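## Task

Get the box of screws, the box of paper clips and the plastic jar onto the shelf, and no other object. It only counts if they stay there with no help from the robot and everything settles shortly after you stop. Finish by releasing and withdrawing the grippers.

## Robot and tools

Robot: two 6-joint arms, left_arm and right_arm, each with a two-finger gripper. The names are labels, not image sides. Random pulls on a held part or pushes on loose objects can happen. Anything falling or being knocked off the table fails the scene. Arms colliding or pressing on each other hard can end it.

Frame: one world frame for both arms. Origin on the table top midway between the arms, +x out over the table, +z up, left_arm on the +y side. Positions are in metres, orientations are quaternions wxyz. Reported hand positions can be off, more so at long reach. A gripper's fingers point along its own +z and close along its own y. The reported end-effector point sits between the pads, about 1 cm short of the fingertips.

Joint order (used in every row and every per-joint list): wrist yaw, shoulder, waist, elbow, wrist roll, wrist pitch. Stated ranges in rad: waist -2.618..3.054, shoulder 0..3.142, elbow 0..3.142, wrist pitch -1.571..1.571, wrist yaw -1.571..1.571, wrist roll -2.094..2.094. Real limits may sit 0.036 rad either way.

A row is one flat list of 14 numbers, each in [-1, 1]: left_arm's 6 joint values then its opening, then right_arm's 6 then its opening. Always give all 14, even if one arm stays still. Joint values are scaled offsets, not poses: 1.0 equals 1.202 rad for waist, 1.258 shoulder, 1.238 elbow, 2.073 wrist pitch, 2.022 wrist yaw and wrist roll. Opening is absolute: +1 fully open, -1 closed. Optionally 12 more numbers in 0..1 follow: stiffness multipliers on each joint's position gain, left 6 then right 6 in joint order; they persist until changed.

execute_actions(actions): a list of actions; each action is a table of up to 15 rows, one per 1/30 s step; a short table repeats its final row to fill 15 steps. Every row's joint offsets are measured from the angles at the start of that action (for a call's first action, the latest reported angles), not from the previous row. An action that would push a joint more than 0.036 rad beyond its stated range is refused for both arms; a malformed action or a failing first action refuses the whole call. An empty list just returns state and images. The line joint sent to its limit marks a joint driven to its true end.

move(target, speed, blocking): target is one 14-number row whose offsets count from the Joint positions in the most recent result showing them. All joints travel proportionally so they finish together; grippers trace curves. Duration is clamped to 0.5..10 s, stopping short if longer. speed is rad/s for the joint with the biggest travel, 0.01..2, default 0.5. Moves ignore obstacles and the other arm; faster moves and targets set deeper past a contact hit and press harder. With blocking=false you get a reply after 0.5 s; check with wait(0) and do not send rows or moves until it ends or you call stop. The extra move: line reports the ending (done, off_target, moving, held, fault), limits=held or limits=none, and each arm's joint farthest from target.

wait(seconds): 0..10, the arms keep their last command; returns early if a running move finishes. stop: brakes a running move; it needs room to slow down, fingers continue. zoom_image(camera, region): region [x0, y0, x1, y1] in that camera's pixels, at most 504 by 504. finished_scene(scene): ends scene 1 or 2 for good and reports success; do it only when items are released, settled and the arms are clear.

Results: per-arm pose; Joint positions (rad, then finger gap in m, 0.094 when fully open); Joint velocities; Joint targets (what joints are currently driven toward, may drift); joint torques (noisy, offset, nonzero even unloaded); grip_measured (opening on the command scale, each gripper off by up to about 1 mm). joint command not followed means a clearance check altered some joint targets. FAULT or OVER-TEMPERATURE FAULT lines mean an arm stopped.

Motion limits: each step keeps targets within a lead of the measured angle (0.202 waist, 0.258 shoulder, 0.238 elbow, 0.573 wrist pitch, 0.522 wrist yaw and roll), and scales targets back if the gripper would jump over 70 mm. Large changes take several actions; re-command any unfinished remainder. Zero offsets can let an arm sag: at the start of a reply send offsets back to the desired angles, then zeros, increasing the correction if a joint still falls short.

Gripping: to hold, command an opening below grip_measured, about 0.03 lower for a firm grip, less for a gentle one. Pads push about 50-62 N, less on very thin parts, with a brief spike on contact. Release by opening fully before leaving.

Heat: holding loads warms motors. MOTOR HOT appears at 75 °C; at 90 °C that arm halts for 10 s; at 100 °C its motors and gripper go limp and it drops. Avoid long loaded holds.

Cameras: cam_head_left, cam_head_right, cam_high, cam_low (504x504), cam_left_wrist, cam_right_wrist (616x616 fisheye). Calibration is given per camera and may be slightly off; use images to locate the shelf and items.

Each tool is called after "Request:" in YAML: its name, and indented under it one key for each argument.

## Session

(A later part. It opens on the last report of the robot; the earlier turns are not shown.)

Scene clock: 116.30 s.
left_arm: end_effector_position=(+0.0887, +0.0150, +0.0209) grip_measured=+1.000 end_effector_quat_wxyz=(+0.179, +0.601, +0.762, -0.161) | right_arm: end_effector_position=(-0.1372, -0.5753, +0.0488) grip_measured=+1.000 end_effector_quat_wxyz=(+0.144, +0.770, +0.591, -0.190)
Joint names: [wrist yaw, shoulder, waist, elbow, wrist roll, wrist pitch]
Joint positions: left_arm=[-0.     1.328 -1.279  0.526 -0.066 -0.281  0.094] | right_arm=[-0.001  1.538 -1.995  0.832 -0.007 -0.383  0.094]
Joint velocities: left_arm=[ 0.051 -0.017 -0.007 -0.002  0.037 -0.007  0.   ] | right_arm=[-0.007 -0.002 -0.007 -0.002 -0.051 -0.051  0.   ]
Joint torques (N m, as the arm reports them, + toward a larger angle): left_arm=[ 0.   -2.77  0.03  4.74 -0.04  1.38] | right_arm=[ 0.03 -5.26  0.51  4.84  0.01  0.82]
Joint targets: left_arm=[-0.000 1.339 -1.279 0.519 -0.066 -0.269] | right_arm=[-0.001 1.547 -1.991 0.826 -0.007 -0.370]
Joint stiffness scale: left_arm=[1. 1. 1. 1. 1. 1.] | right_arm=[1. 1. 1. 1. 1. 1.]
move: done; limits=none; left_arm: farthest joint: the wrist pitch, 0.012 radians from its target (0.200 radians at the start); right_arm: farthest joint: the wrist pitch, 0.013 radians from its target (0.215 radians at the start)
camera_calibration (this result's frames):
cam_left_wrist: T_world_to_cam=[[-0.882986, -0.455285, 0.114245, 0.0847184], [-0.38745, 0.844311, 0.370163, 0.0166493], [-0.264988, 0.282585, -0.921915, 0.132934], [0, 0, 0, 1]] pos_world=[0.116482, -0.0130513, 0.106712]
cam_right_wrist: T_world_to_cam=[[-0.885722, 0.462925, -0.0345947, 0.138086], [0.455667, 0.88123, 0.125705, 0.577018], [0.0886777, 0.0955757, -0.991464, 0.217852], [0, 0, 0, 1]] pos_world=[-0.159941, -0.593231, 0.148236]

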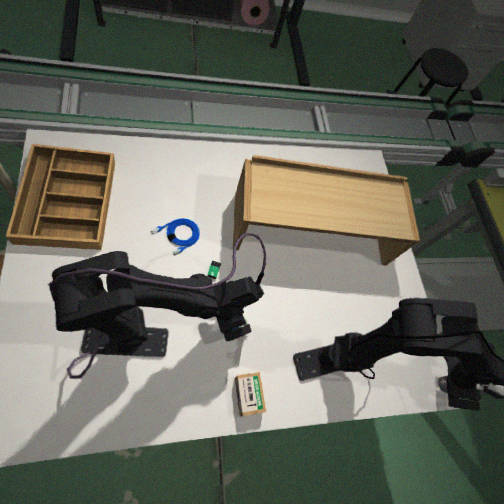

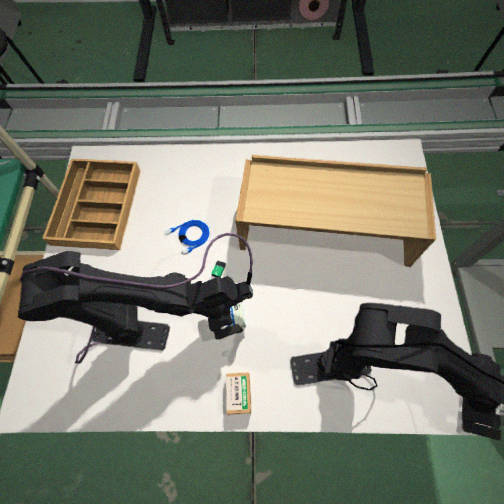

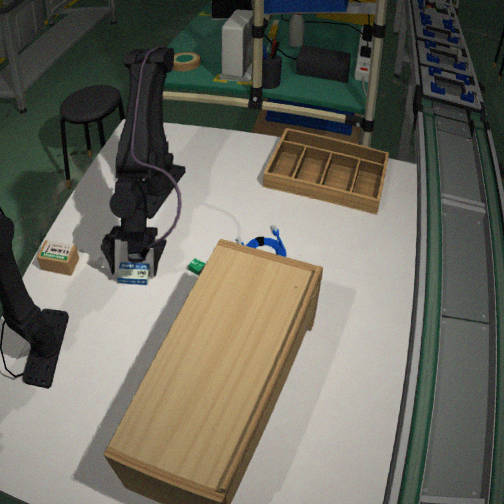

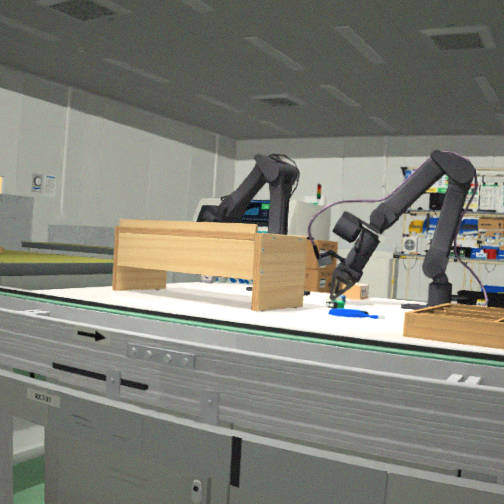

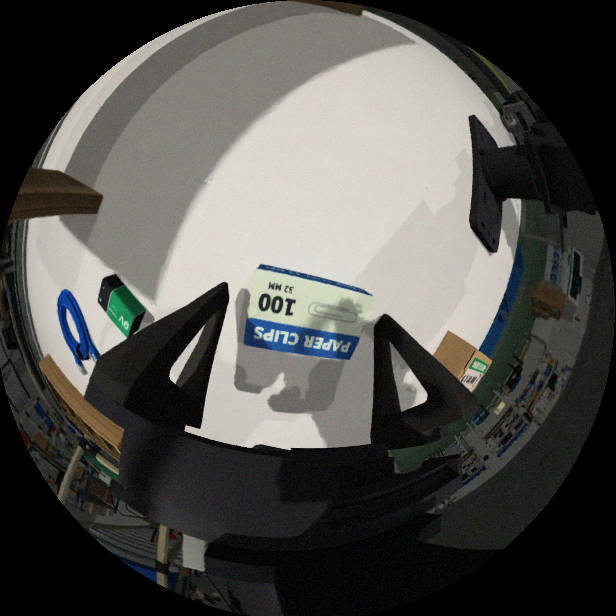

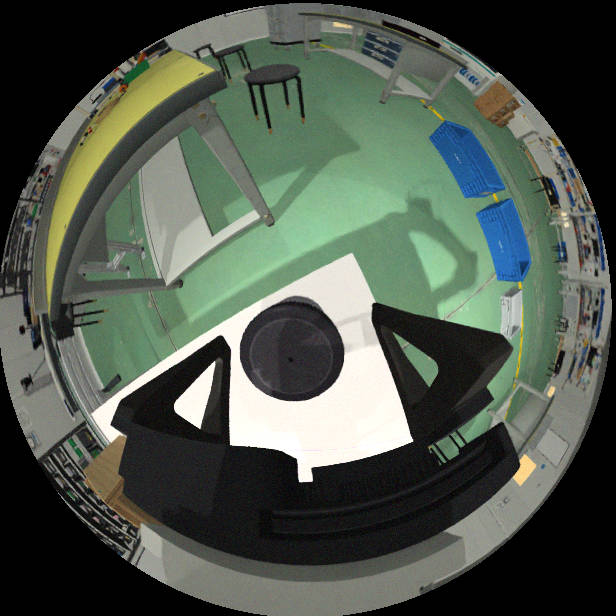

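Request:
execute_actions:
  actions:
    - [[0,0.008,0,0,0,0.004,1,0,0,0.004,0,0,0.004,0.8],[0,0.012,0,0,0,0.004,1,0,0,0.004,0,0,0.004,0.7],[0,0.015,0,0,0,0.004,1,0,0,0.004,0,0,0.004,0.6],[0,0.018,0,0,0,0.004,1,0,0,0.004,0,0,0.004,0.5],[0,0.021,0,0,0,0.004,1,0,0,0.004,0,0,0.004,0.4],[0,0.023,0,0,0,0.004,1,0,0,0.004,0,0,0.004,0.35],[0,0.025,0,0,0,0.004,1,0,0,0.004,0,0,0.004,0.3],[0,0.026,0,0,0,0.004,1,0,0,0.004,0,0,0.004,0.25],[0,0.026,0,0,0,0.004,1,0,0,0.004,0,0,0.004,0.2],[0,0.026,0,0,0,0.004,0.9,0,0,0.004,0,0,0.004,0.15],[0,0.026,0,0,0,0.004,0.85,0,0,0.004,0,0,0.004,0.12],[0,0.026,0,0,0,0.004,0.8,0,0,0.004,0,0,0.004,0.09],[0,0.026,0,0,0,0.004,0.75,0,0,0.004,0,0,0.004,0.06],[0,0.026,0,0,0,0.004,0.7,0,0,0.004,0,0,0.004,0.03]]

Scene clock: 123.07 s.
left_arm: end_effector_position=(+0.0884, +0.0167, +0.0154) grip_measured=+0.709 end_effector_quat_wxyz=(+0.172, +0.603, +0.764, -0.155) | right_arm: end_effector_position=(-0.1372, -0.5754, +0.0488) grip_measured=+0.035 end_effector_quat_wxyz=(+0.144, +0.770, +0.591, -0.190)
Joint names: [wrist yaw, shoulder, waist, elbow, wrist roll, wrist pitch]
Joint positions: left_arm=[-0.     1.349 -1.279  0.526 -0.066 -0.28   0.08 ] | right_arm=[-0.001  1.538 -1.995  0.832 -0.007 -0.383  0.049]
Joint velocities: left_arm=[-0.037 -0.002  0.022 -0.012 -0.051 -0.007 -0.013] | right_arm=[-0.037 -0.017 -0.022  0.012 -0.11   0.022 -0.007]
Joint torques (N m, as the arm reports them, + toward a larger angle): left_arm=[ 0.01 -2.91 -0.03  5.06 -0.01  1.28] | right_arm=[ 0.01 -6.05  0.34  5.27  0.01  0.79]
Joint targets: left_arm=[-0.000 1.361 -1.279 0.526 -0.066 -0.273] | right_arm=[-0.001 1.538 -1.991 0.832 -0.007 -0.375]
Joint stiffness scale: left_arm=[1. 1. 1. 1. 1. 1.] | right_arm=[1. 1. 1. 1. 1. 1.]
camera_calibration (this result's frames):
cam_left_wrist: T_world_to_cam=[[-0.882616, -0.457461, 0.108252, 0.0859878], [-0.386191, 0.836899, 0.387888, 0.0167959], [-0.26804, 0.30055, -0.915327, 0.127151], [0, 0, 0, 1]] pos_world=[0.116462, -0.0129357, 0.100562]
cam_right_wrist: T_world_to_cam=[[-0.885726, 0.462912, -0.0346753, 0.138101], [0.45568, 0.881276, 0.125334, 0.577141], [0.0885773, 0.095211, -0.991508, 0.217684], [0, 0, 0, 1]] pos_world=[-0.159953, -0.593275, 0.148289]

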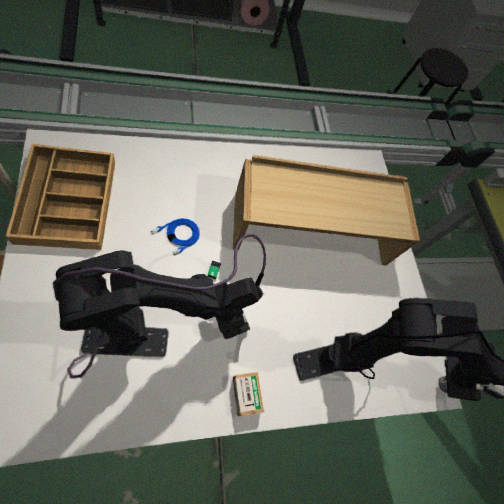

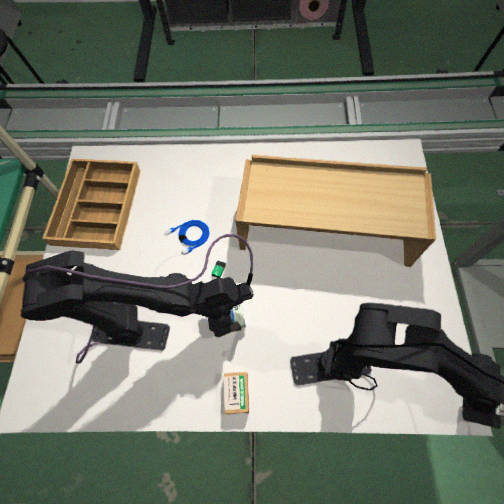

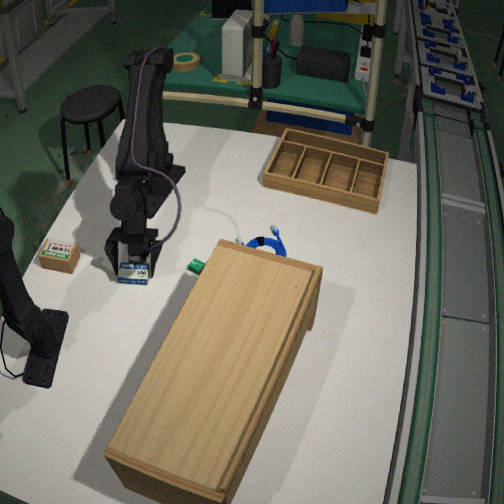

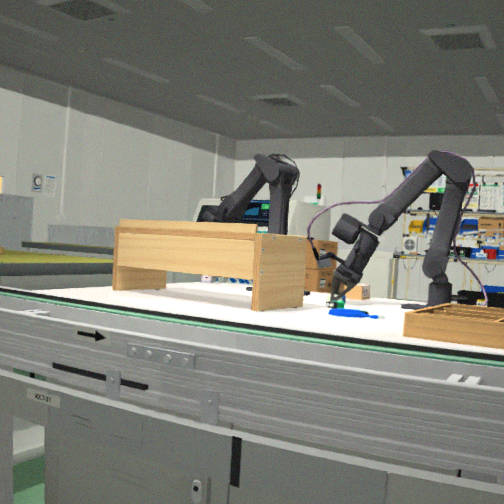

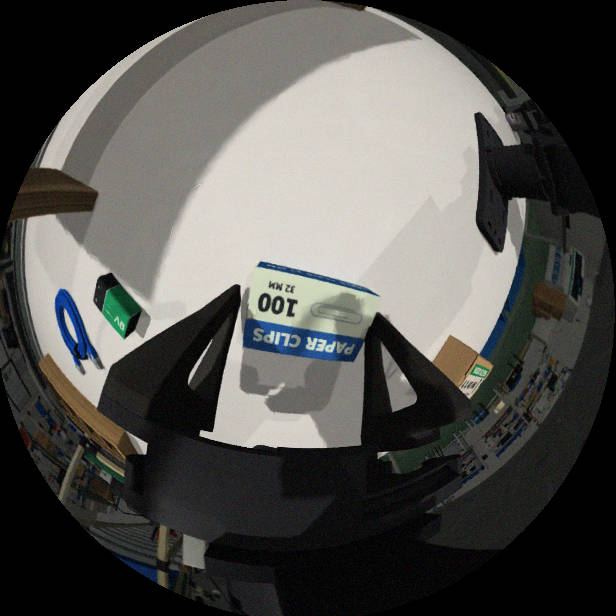

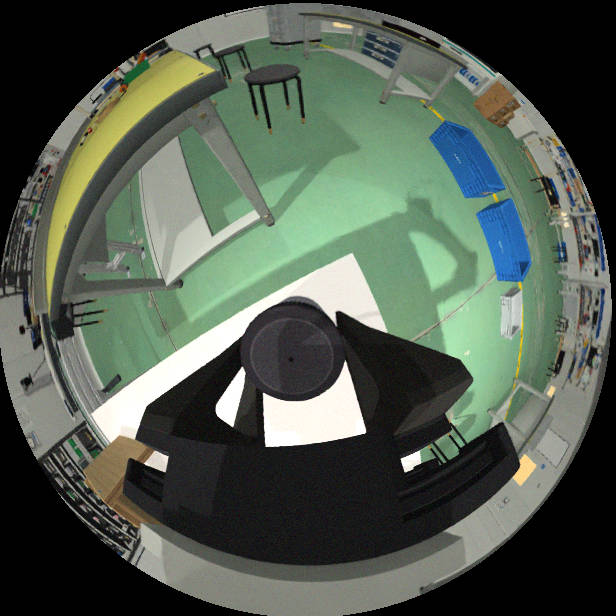

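Request:
execute_actions:
  actions:
    - [[0,0.014,0,0,0,0.004,0.68,0,0,0,0,0,0.004,0.01],[0,0.016,0,0,0,0.004,0.66,0,0,0,0,0,0.004,0.0],[0,0.017,0,0,0,0.004,0.64,0,0,0,0,0,0.004,-0.01],[0,0.017,0,0,0,0.004,0.61,0,0,0,0,0,0.004,-0.02],[0,0.017,0,0,0,0.004,0.58,0,0,0,0,0,0.004,-0.03],[0,0.017,0,0,0,0.004,0.55,0,0,0,0,0,0.004,-0.04],[0,0.017,0,0,0,0.004,0.52,0,0,0,0,0,0.004,-0.05],[0,0.017,0,0,0,0.004,0.5,0,0,0,0,0,0.004,-0.06],[0,0.017,0,0,0,0.004,0.48,0,0,0,0,0,0.004,-0.07],[0,0.017,0,0,0,0.004,0.46,0,0,0,0,0,0.004,-0.08],[0,0.017,0,0,0,0.004,0.44,0,0,0,0,0,0.004,-0.09],[0,0.017,0,0,0,0.004,0.42,0,0,0,0,0,0.004,-0.1]]

Scene clock: 127.07 s.
left_arm: end_effector_position=(+0.0885, +0.0166, +0.0151) grip_measured=+0.473 end_effector_quat_wxyz=(+0.172, +0.603, +0.764, -0.155) | right_arm: end_effector_position=(-0.1372, -0.5754, +0.0488) grip_measured=-0.067 end_effector_quat_wxyz=(+0.144, +0.770, +0.591, -0.190)
Joint names: [wrist yaw, shoulder, waist, elbow, wrist roll, wrist pitch]
Joint positions: left_arm=[-0.     1.351 -1.279  0.526 -0.066 -0.278  0.069] | right_arm=[-0.001  1.538 -1.995  0.832 -0.007 -0.383  0.044]
Joint velocities: left_arm=[-0.051 -0.007  0.002 -0.012 -0.051 -0.022 -0.   ] | right_arm=[ 0.037  0.002 -0.002  0.007  0.051  0.066  0.   ]
Joint torques (N m, as the arm reports them, + toward a larger angle): left_arm=[ 0.02 -2.12 -0.01  5.28 -0.01  1.28] | right_arm=[ 0.03 -6.05  0.    5.25  0.02  0.79]
Joint targets: left_arm=[-0.000 1.371 -1.279 0.526 -0.066 -0.272] | right_arm=[-0.001 1.538 -1.995 0.832 -0.007 -0.375]
Joint stiffness scale: left_arm=[1. 1. 1. 1. 1. 1.] | right_arm=[1. 1. 1. 1. 1. 1.]
camera_calibration (this result's frames):
cam_left_wrist: T_world_to_cam=[[-0.882609, -0.457501, 0.108137, 0.0859829], [-0.386166, 0.836753, 0.388228, 0.0170462], [-0.268098, 0.300894, -0.915197, 0.126891], [0, 0, 0, 1]] pos_world=[0.116491, -0.013107, 0.100215]
cam_right_wrist: T_world_to_cam=[[-0.885726, 0.462912, -0.0346753, 0.138101], [0.45568, 0.881276, 0.125334, 0.577141], [0.0885773, 0.095211, -0.991508, 0.217684], [0, 0, 0, 1]] pos_world=[-0.159953, -0.593275, 0.148289]

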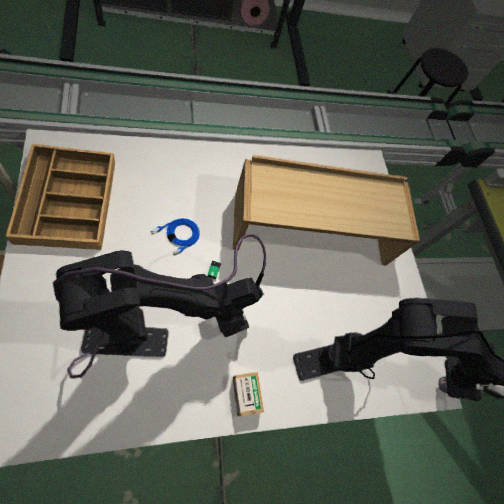

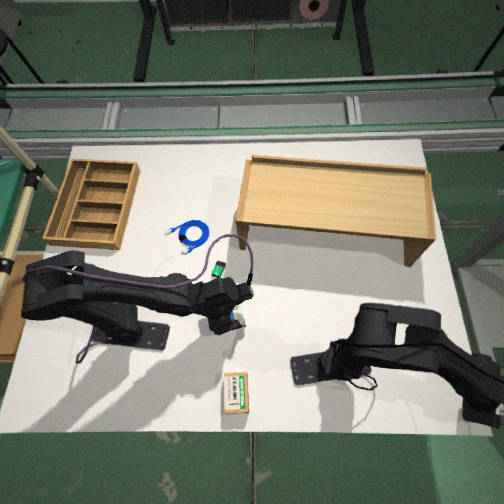

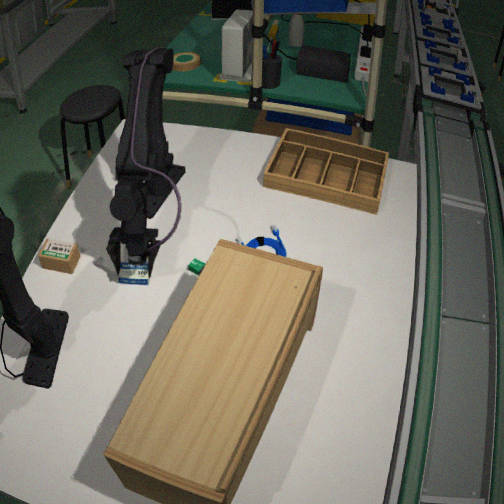

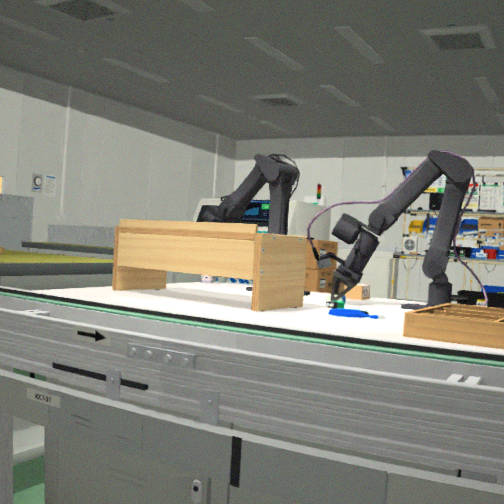

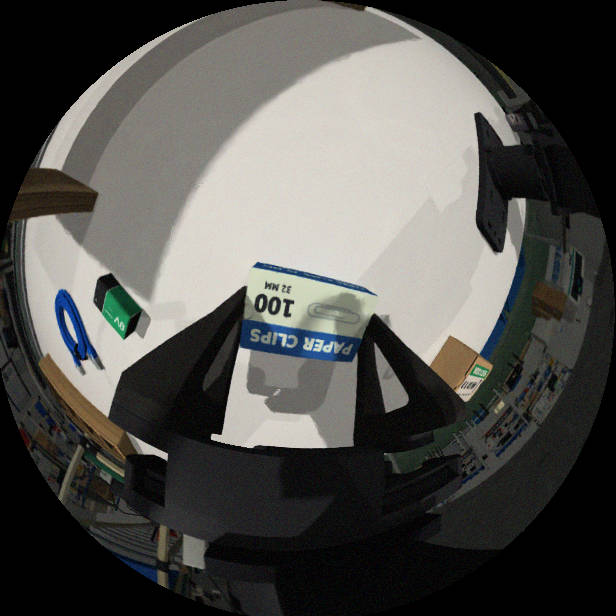

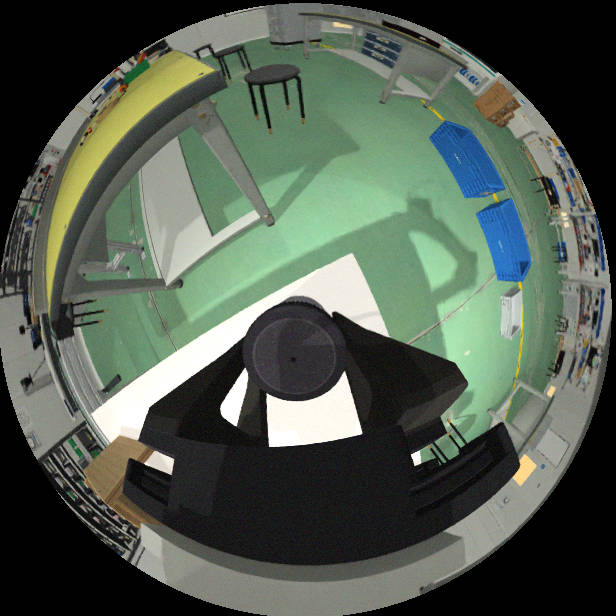

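Request:
zoom_image:
  camera: "cam_head_left"
  region: [220, 140, 430, 280]

Region (220, 140, 430, 280) of cam_head_left's 504x504 image, scaled by 2.400, with more detail than that image has.

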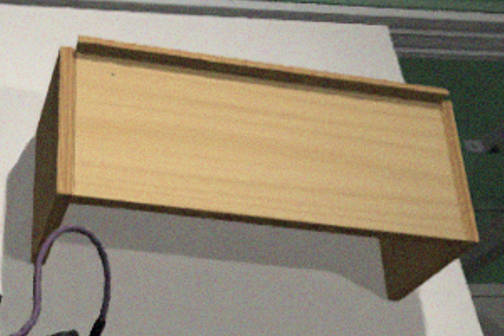

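Request:
move:
  target: [0,0.045,0.357,0.795,0,-0.441,0.435, 0,-0.171,0.578,0.603,0,-0.452,-0.105]
  speed: 0.8

Scene clock: 144.90 s.
left_arm: end_effector_position=(+0.2217, +0.0258, +0.2404) grip_measured=+0.473 end_effector_quat_wxyz=(+0.205, +0.430, +0.871, -0.119) | right_arm: end_effector_position=(+0.0772, -0.5069, +0.2626) grip_measured=-0.067 end_effector_quat_wxyz=(+0.190, +0.527, +0.819, -0.123)
Joint names: [wrist yaw, shoulder, waist, elbow, wrist roll, wrist pitch]
Joint positions: left_arm=[ 0.     1.396 -0.859  1.489 -0.066 -1.186  0.069] | right_arm=[-0.002  1.343 -1.308  1.553 -0.007 -1.323  0.044]
Joint velocities: left_arm=[ 0.007 -0.007 -0.007 -0.002 -0.037  0.037 -0.   ] | right_arm=[ 0.022 -0.002 -0.012  0.027  0.037 -0.007 -0.   ]
Joint torques (N m, as the arm reports them, + toward a larger angle): left_arm=[ 0.03 -3.94  0.83  7.07 -0.03  1.16] | right_arm=[ 0.04 -5.88  0.69  6.97  0.01  0.63]
Joint targets: left_arm=[-0.000 1.408 -0.850 1.510 -0.066 -1.192] | right_arm=[-0.001 1.323 -1.301 1.579 -0.007 -1.320]
Joint stiffness scale: left_arm=[1. 1. 1. 1. 1. 1.] | right_arm=[1. 1. 1. 1. 1. 1.]
move: off_target (left_arm, right_arm); limits=none; left_arm: farthest joint: the elbow, 0.021 radians from its target (0.984 radians at the start); right_arm: farthest joint: the elbow, 0.026 radians from its target (0.746 radians at the start)
camera_calibration (this result's frames):
cam_left_wrist: T_world_to_cam=[[-0.620206, -0.776401, 0.112011, 0.132581], [-0.695647, 0.610357, 0.378866, 0.0500255], [-0.362518, 0.157055, -0.918648, 0.391606], [0, 0, 0, 1]] pos_world=[0.258992, 0.0108984, 0.325945]
cam_right_wrist: T_world_to_cam=[[-0.978404, -0.204414, -0.0306713, -0.0284658], [-0.206701, 0.967075, 0.148464, 0.480787], [-0.000686652, 0.151597, -0.988442, 0.438785], [0, 0, 0, 1]] pos_world=[0.0718293, -0.537294, 0.361461]

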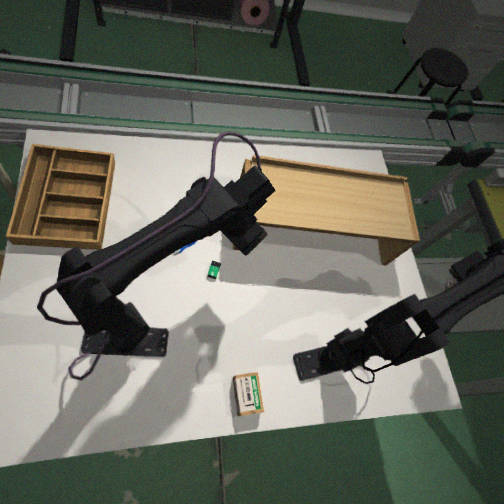

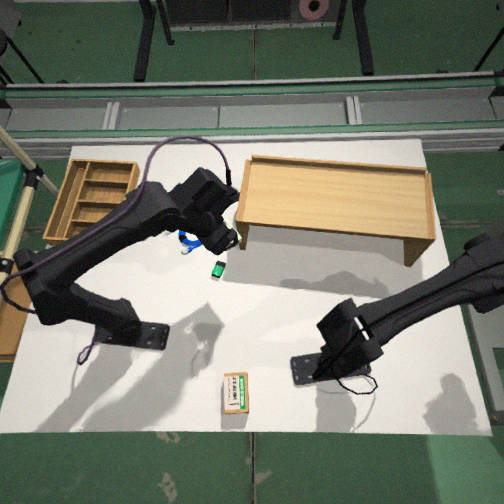

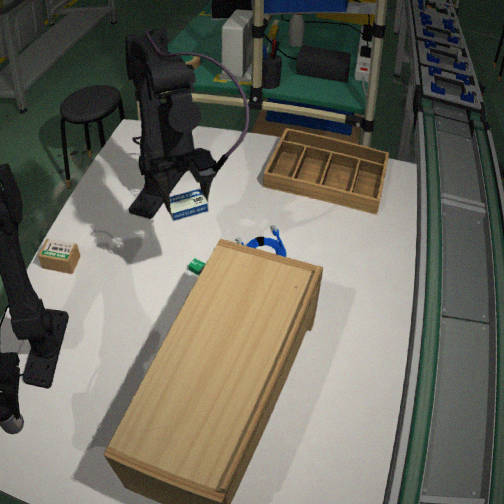

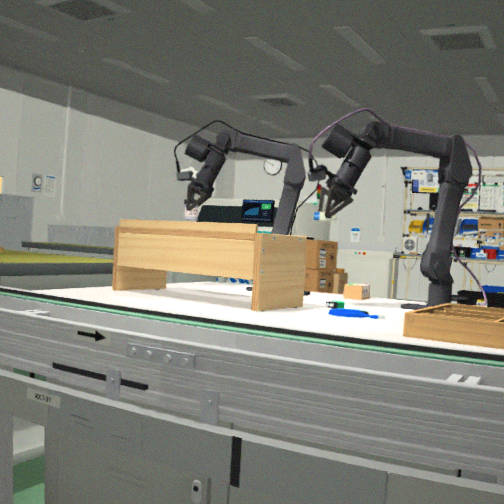

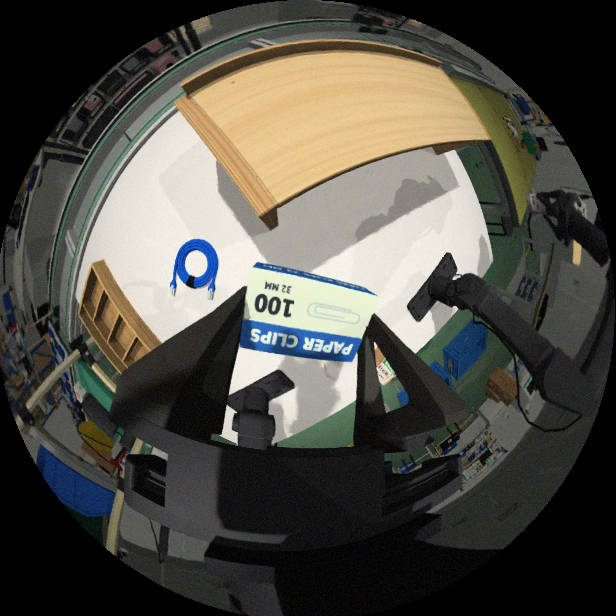

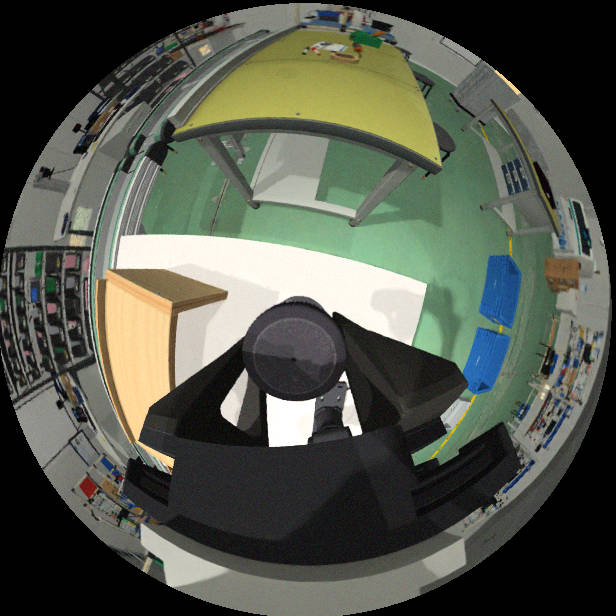

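Request:
move:
  target: [0,0.5625,0.104,0.617,0,-0.022,0.435, 0,0.341,0.563,0.309,0,0.052,-0.105]
  speed: 0.8

Scene clock: 148.93 s.
left_arm: end_effector_position=(+0.3663, -0.0851, +0.2096) grip_measured=+0.473 end_effector_quat_wxyz=(+0.203, +0.379, +0.897, -0.102) | right_arm: end_effector_position=(+0.3295, -0.4251, +0.2430) grip_measured=-0.067 end_effector_quat_wxyz=(+0.221, +0.224, +0.948, -0.051)
Joint names: [wrist yaw, shoulder, waist, elbow, wrist roll, wrist pitch]
Joint positions: left_arm=[ 0.     2.112 -0.742  2.226 -0.066 -1.226  0.069] | right_arm=[-0.005  1.777 -0.628  1.897 -0.007 -1.234  0.044]
Joint velocities: left_arm=[-0.007 -0.012  0.022  0.007 -0.066  0.037 -0.001] | right_arm=[ 0.081 -0.017 -0.012 -0.007 -0.022 -0.022 -0.   ]
Joint torques (N m, as the arm reports them, + toward a larger angle): left_arm=[  0.02 -11.9    0.59   7.3   -0.03   1.14] | right_arm=[ 0.1  -8.85 -0.4   8.2   0.01  0.85]
Joint targets: left_arm=[0.000 2.104 -0.734 2.253 -0.066 -1.232] | right_arm=[-0.002 1.772 -0.631 1.935 -0.007 -1.215]
Joint stiffness scale: left_arm=[1. 1. 1. 1. 1. 1.] | right_arm=[1. 1. 1. 1. 1. 1.]
move: off_target (left_arm, right_arm); limits=none; left_arm: farthest joint: the elbow, 0.027 radians from its target (0.764 radians at the start); right_arm: farthest joint: the elbow, 0.039 radians from its target (0.383 radians at the start)
camera_calibration (this result's frames):
cam_left_wrist: T_world_to_cam=[[-0.523916, -0.845105, 0.106352, 0.0996718], [-0.757507, 0.519383, 0.395506, 0.241347], [-0.389481, 0.12665, -0.912285, 0.439066], [0, 0, 0, 1]] pos_world=[0.40605, -0.096726, 0.294498]
cam_right_wrist: T_world_to_cam=[[-0.631643, -0.774549, -0.0331856, -0.121551], [-0.769368, 0.621002, 0.149761, 0.494714], [-0.0953886, 0.120127, -0.988165, 0.424956], [0, 0, 0, 1]] pos_world=[0.344377, -0.452415, 0.341804]

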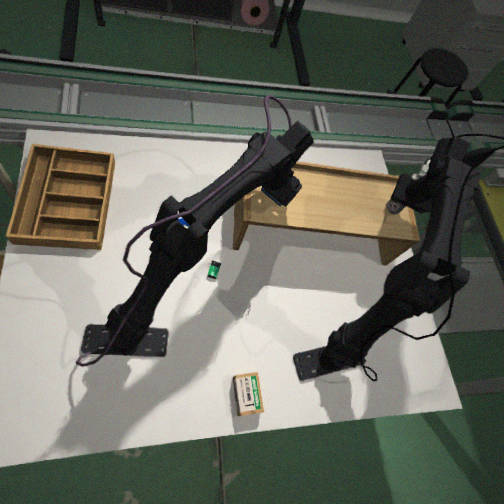

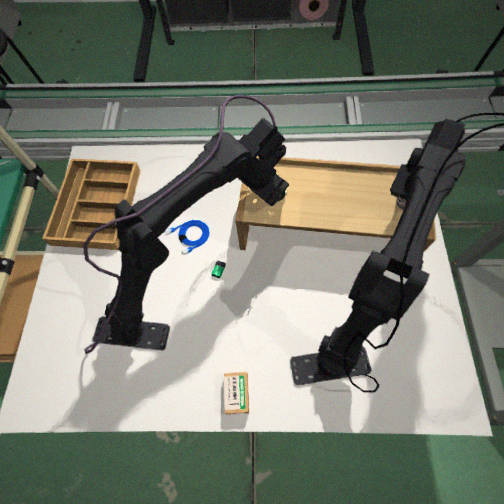

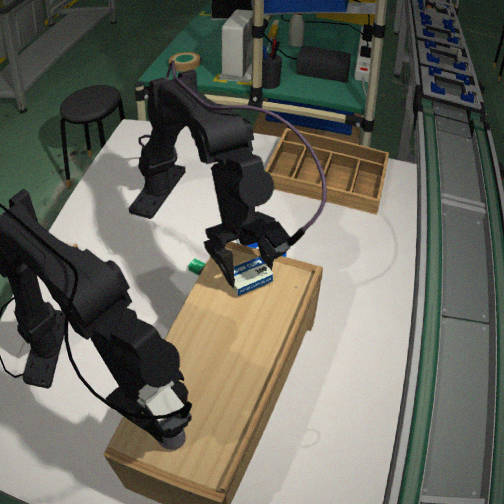

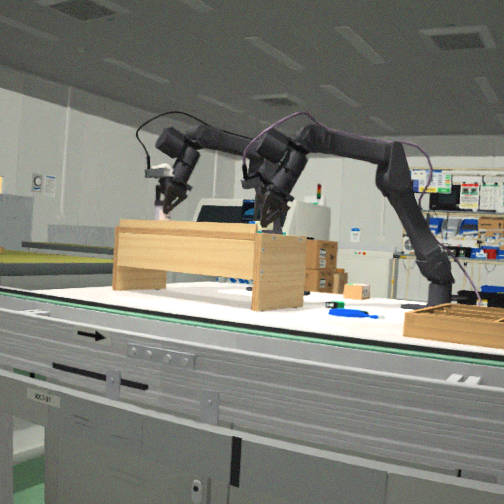

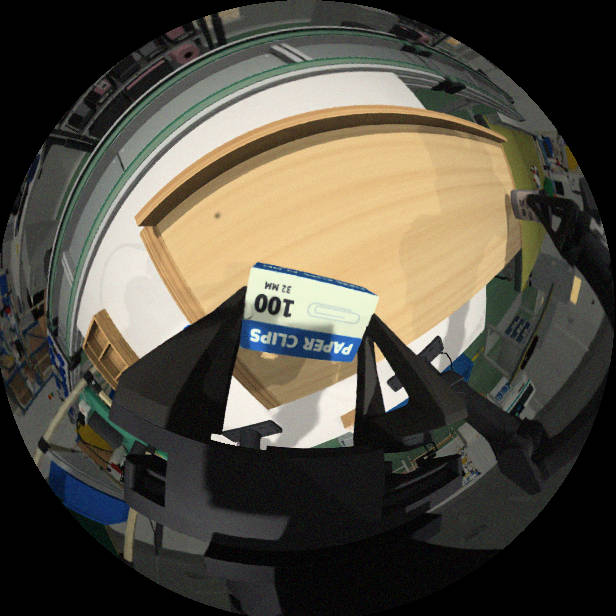

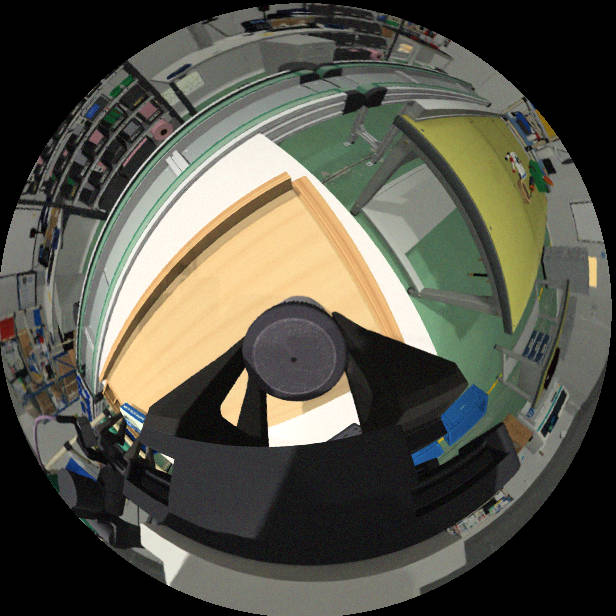

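Request:
move:
  target: [0,-0.006,0,-0.070,0,0.052,0.435, 0,-0.004,0,-0.072,0,0.064,-0.105]
  speed: 0.15

Scene clock: 152.23 s.
left_arm: end_effector_position=(+0.3725, -0.0924, +0.1980) grip_measured=+0.473 end_effector_quat_wxyz=(+0.214, +0.378, +0.894, -0.108) | right_arm: end_effector_position=(+0.3427, -0.4318, +0.2304) grip_measured=-0.067 end_effector_quat_wxyz=(+0.240, +0.223, +0.943, -0.056)
Joint names: [wrist yaw, shoulder, waist, elbow, wrist roll, wrist pitch]
Joint positions: left_arm=[ 0.     2.109 -0.742  2.161 -0.066 -1.14   0.069] | right_arm=[-0.005  1.777 -0.628  1.825 -0.007 -1.121  0.044]
Joint velocities: left_arm=[-0.022  0.007 -0.012  0.002 -0.037  0.066 -0.   ] | right_arm=[ 0.007 -0.002 -0.007 -0.002 -0.037  0.095 -0.001]
Joint torques (N m, as the arm reports them, + toward a larger angle): left_arm=[  0.01 -11.88  -0.04   4.08   0.03   1.49] | right_arm=[ 0.03 -9.29  0.    4.38  0.01  0.92]
Joint targets: left_arm=[0.000 2.105 -0.742 2.139 -0.066 -1.118] | right_arm=[-0.005 1.771 -0.628 1.807 -0.007 -1.101]
Joint stiffness scale: left_arm=[1. 1. 1. 1. 1. 1.] | right_arm=[1. 1. 1. 1. 1. 1.]
move: off_target (left_arm); limits=none; left_arm: farthest joint: the elbow, 0.022 radians from its target (0.087 radians at the start); right_arm: farthest joint: the wrist pitch, 0.020 radians from its target (0.133 radians at the start)
camera_calibration (this result's frames):
cam_left_wrist: T_world_to_cam=[[-0.525658, -0.843059, 0.113735, 0.0973447], [-0.763595, 0.526532, 0.373746, 0.261753], [-0.374975, 0.109615, -0.920532, 0.426502], [0, 0, 0, 1]] pos_world=[0.410971, -0.102505, 0.283708]
cam_right_wrist: T_world_to_cam=[[-0.630281, -0.775244, -0.0417387, -0.11765], [-0.774093, 0.623415, 0.11015, 0.522717], [-0.059373, 0.101735, -0.993038, 0.395432], [0, 0, 0, 1]] pos_world=[0.353957, -0.457307, 0.330191]

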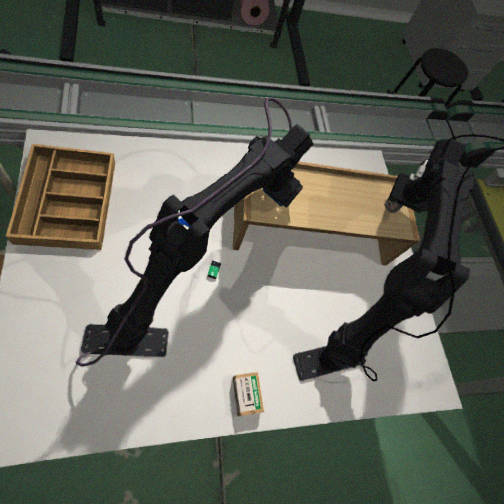

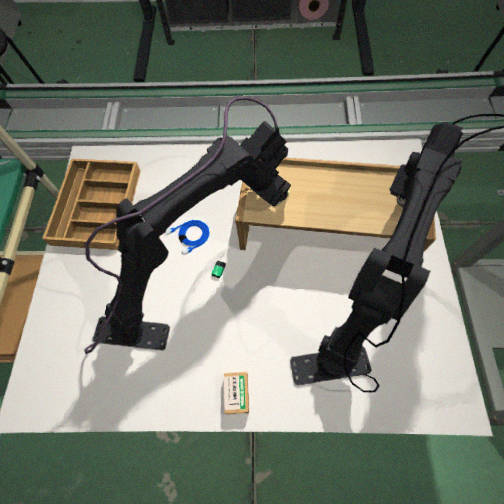

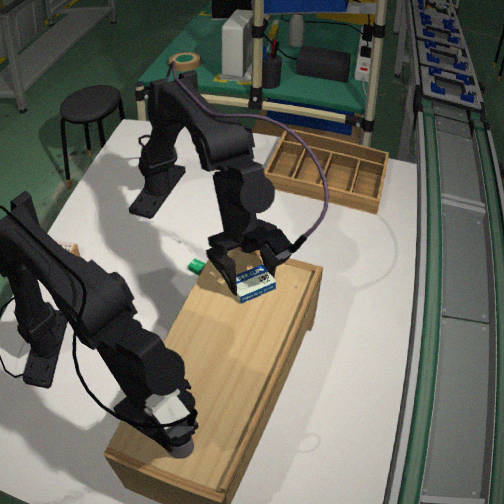

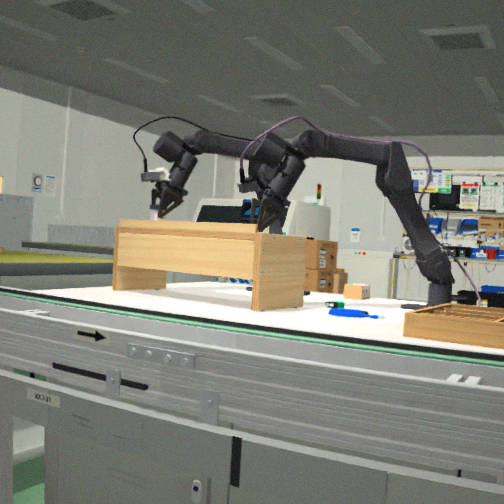

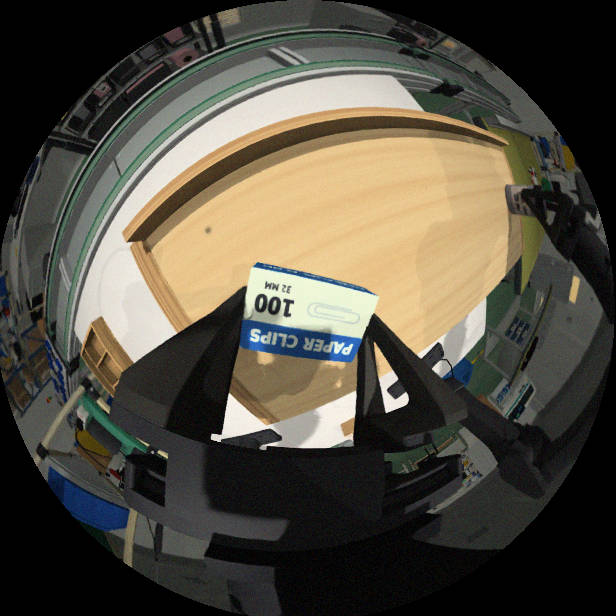

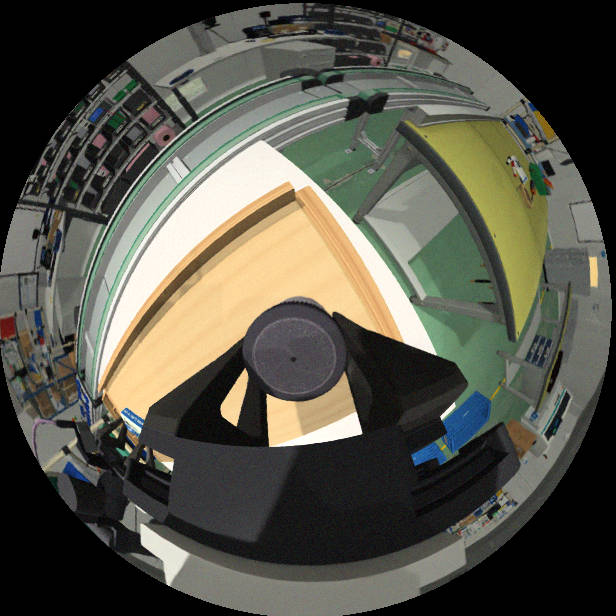

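Request:
zoom_image:
  camera: "cam_low"
  region: [110, 160, 320, 260]

Request:
execute_actions:
  actions:
    - [[0,-0.003,0,-0.028,0,0.004,0.435,0,-0.004,0,-0.025,0,0.004,-0.105]]

Region (110, 160, 320, 260) of cam_low's 504x504 image, scaled by 2.400, with more detail than that image has; it fills the top 240 rows of this view, and the rest is white.

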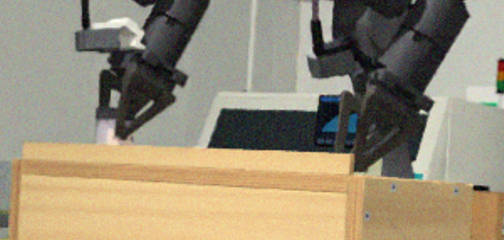

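Scene clock: 156.10 s.
left_arm: end_effector_position=(+0.3724, -0.0923, +0.1978) grip_measured=+0.473 end_effector_quat_wxyz=(+0.215, +0.378, +0.894, -0.108) | right_arm: end_effector_position=(+0.3428, -0.4319, +0.2297) grip_measured=-0.067 end_effector_quat_wxyz=(+0.240, +0.223, +0.943, -0.056)
Joint names: [wrist yaw, shoulder, waist, elbow, wrist roll, wrist pitch]
Joint positions: left_arm=[ 0.     2.105 -0.742  2.154 -0.066 -1.134  0.069] | right_arm=[-0.005  1.777 -0.628  1.822 -0.007 -1.119  0.044]
Joint velocities: left_arm=[ 0.007  0.002 -0.002  0.012 -0.081 -0.022 -0.001] | right_arm=[-0.037 -0.007 -0.027  0.002 -0.022 -0.037 -0.   ]
Joint torques (N m, as the arm reports them, + toward a larger angle): left_arm=[  0.02 -11.44   0.05   3.72  -0.03   1.27] | right_arm=[ 0.03 -9.29  0.    3.59  0.01  0.78]
Joint targets: left_arm=[0.000 2.105 -0.742 2.127 -0.066 -1.132] | right_arm=[-0.005 1.771 -0.628 1.794 -0.007 -1.113]
Joint stiffness scale: left_arm=[1. 1. 1. 1. 1. 1.] | right_arm=[1. 1. 1. 1. 1. 1.]
camera_calibration (this result's frames):
cam_left_wrist: T_world_to_cam=[[-0.525799, -0.842893, 0.114309, 0.0973714], [-0.764057, 0.527074, 0.372036, 0.26223], [-0.373836, 0.108277, -0.921153, 0.42585], [0, 0, 0, 1]] pos_world=[0.410755, -0.102251, 0.283583]
cam_right_wrist: T_world_to_cam=[[-0.630281, -0.775244, -0.0417387, -0.117638], [-0.774093, 0.623415, 0.11015, 0.522974], [-0.059373, 0.101735, -0.993038, 0.394809], [0, 0, 0, 1]] pos_world=[0.354127, -0.457394, 0.329545]

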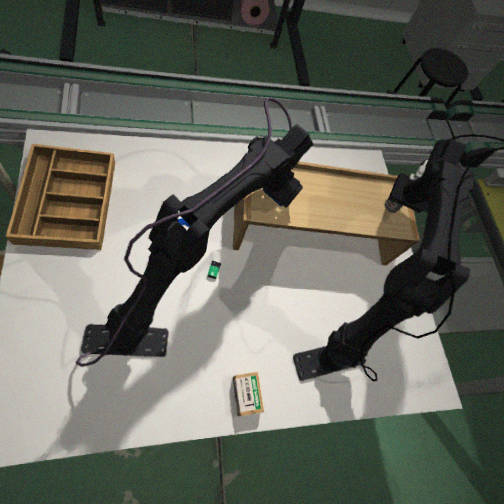

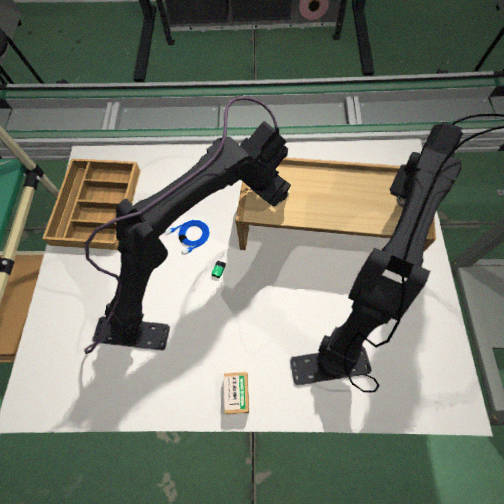

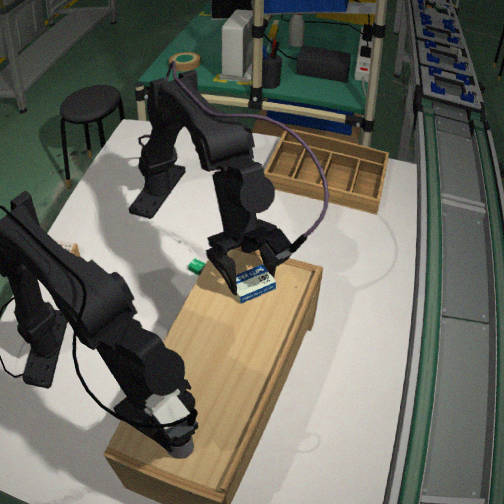

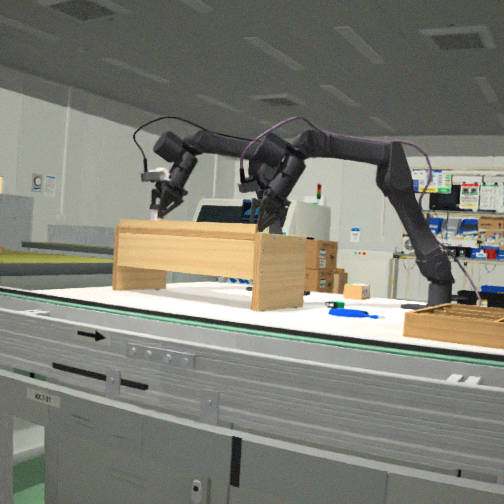

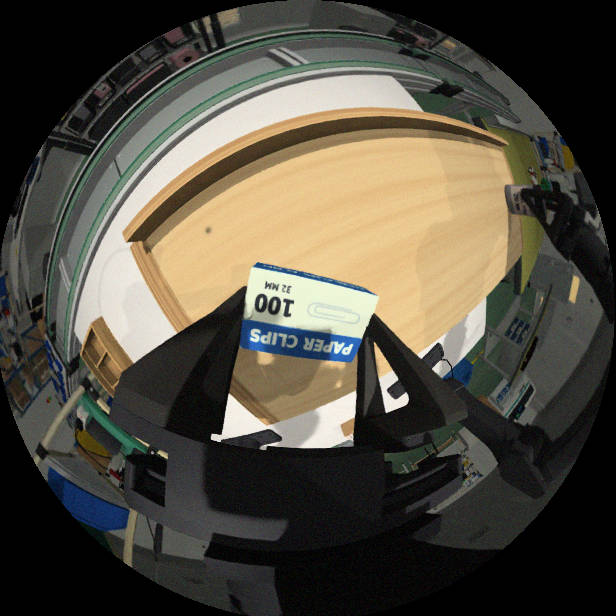

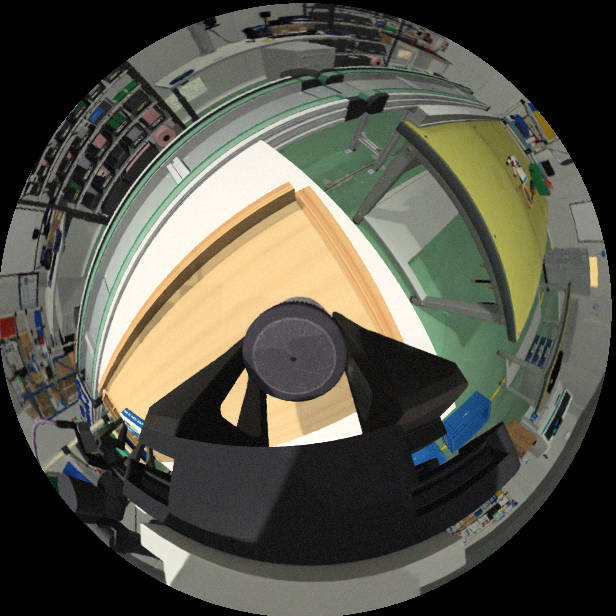

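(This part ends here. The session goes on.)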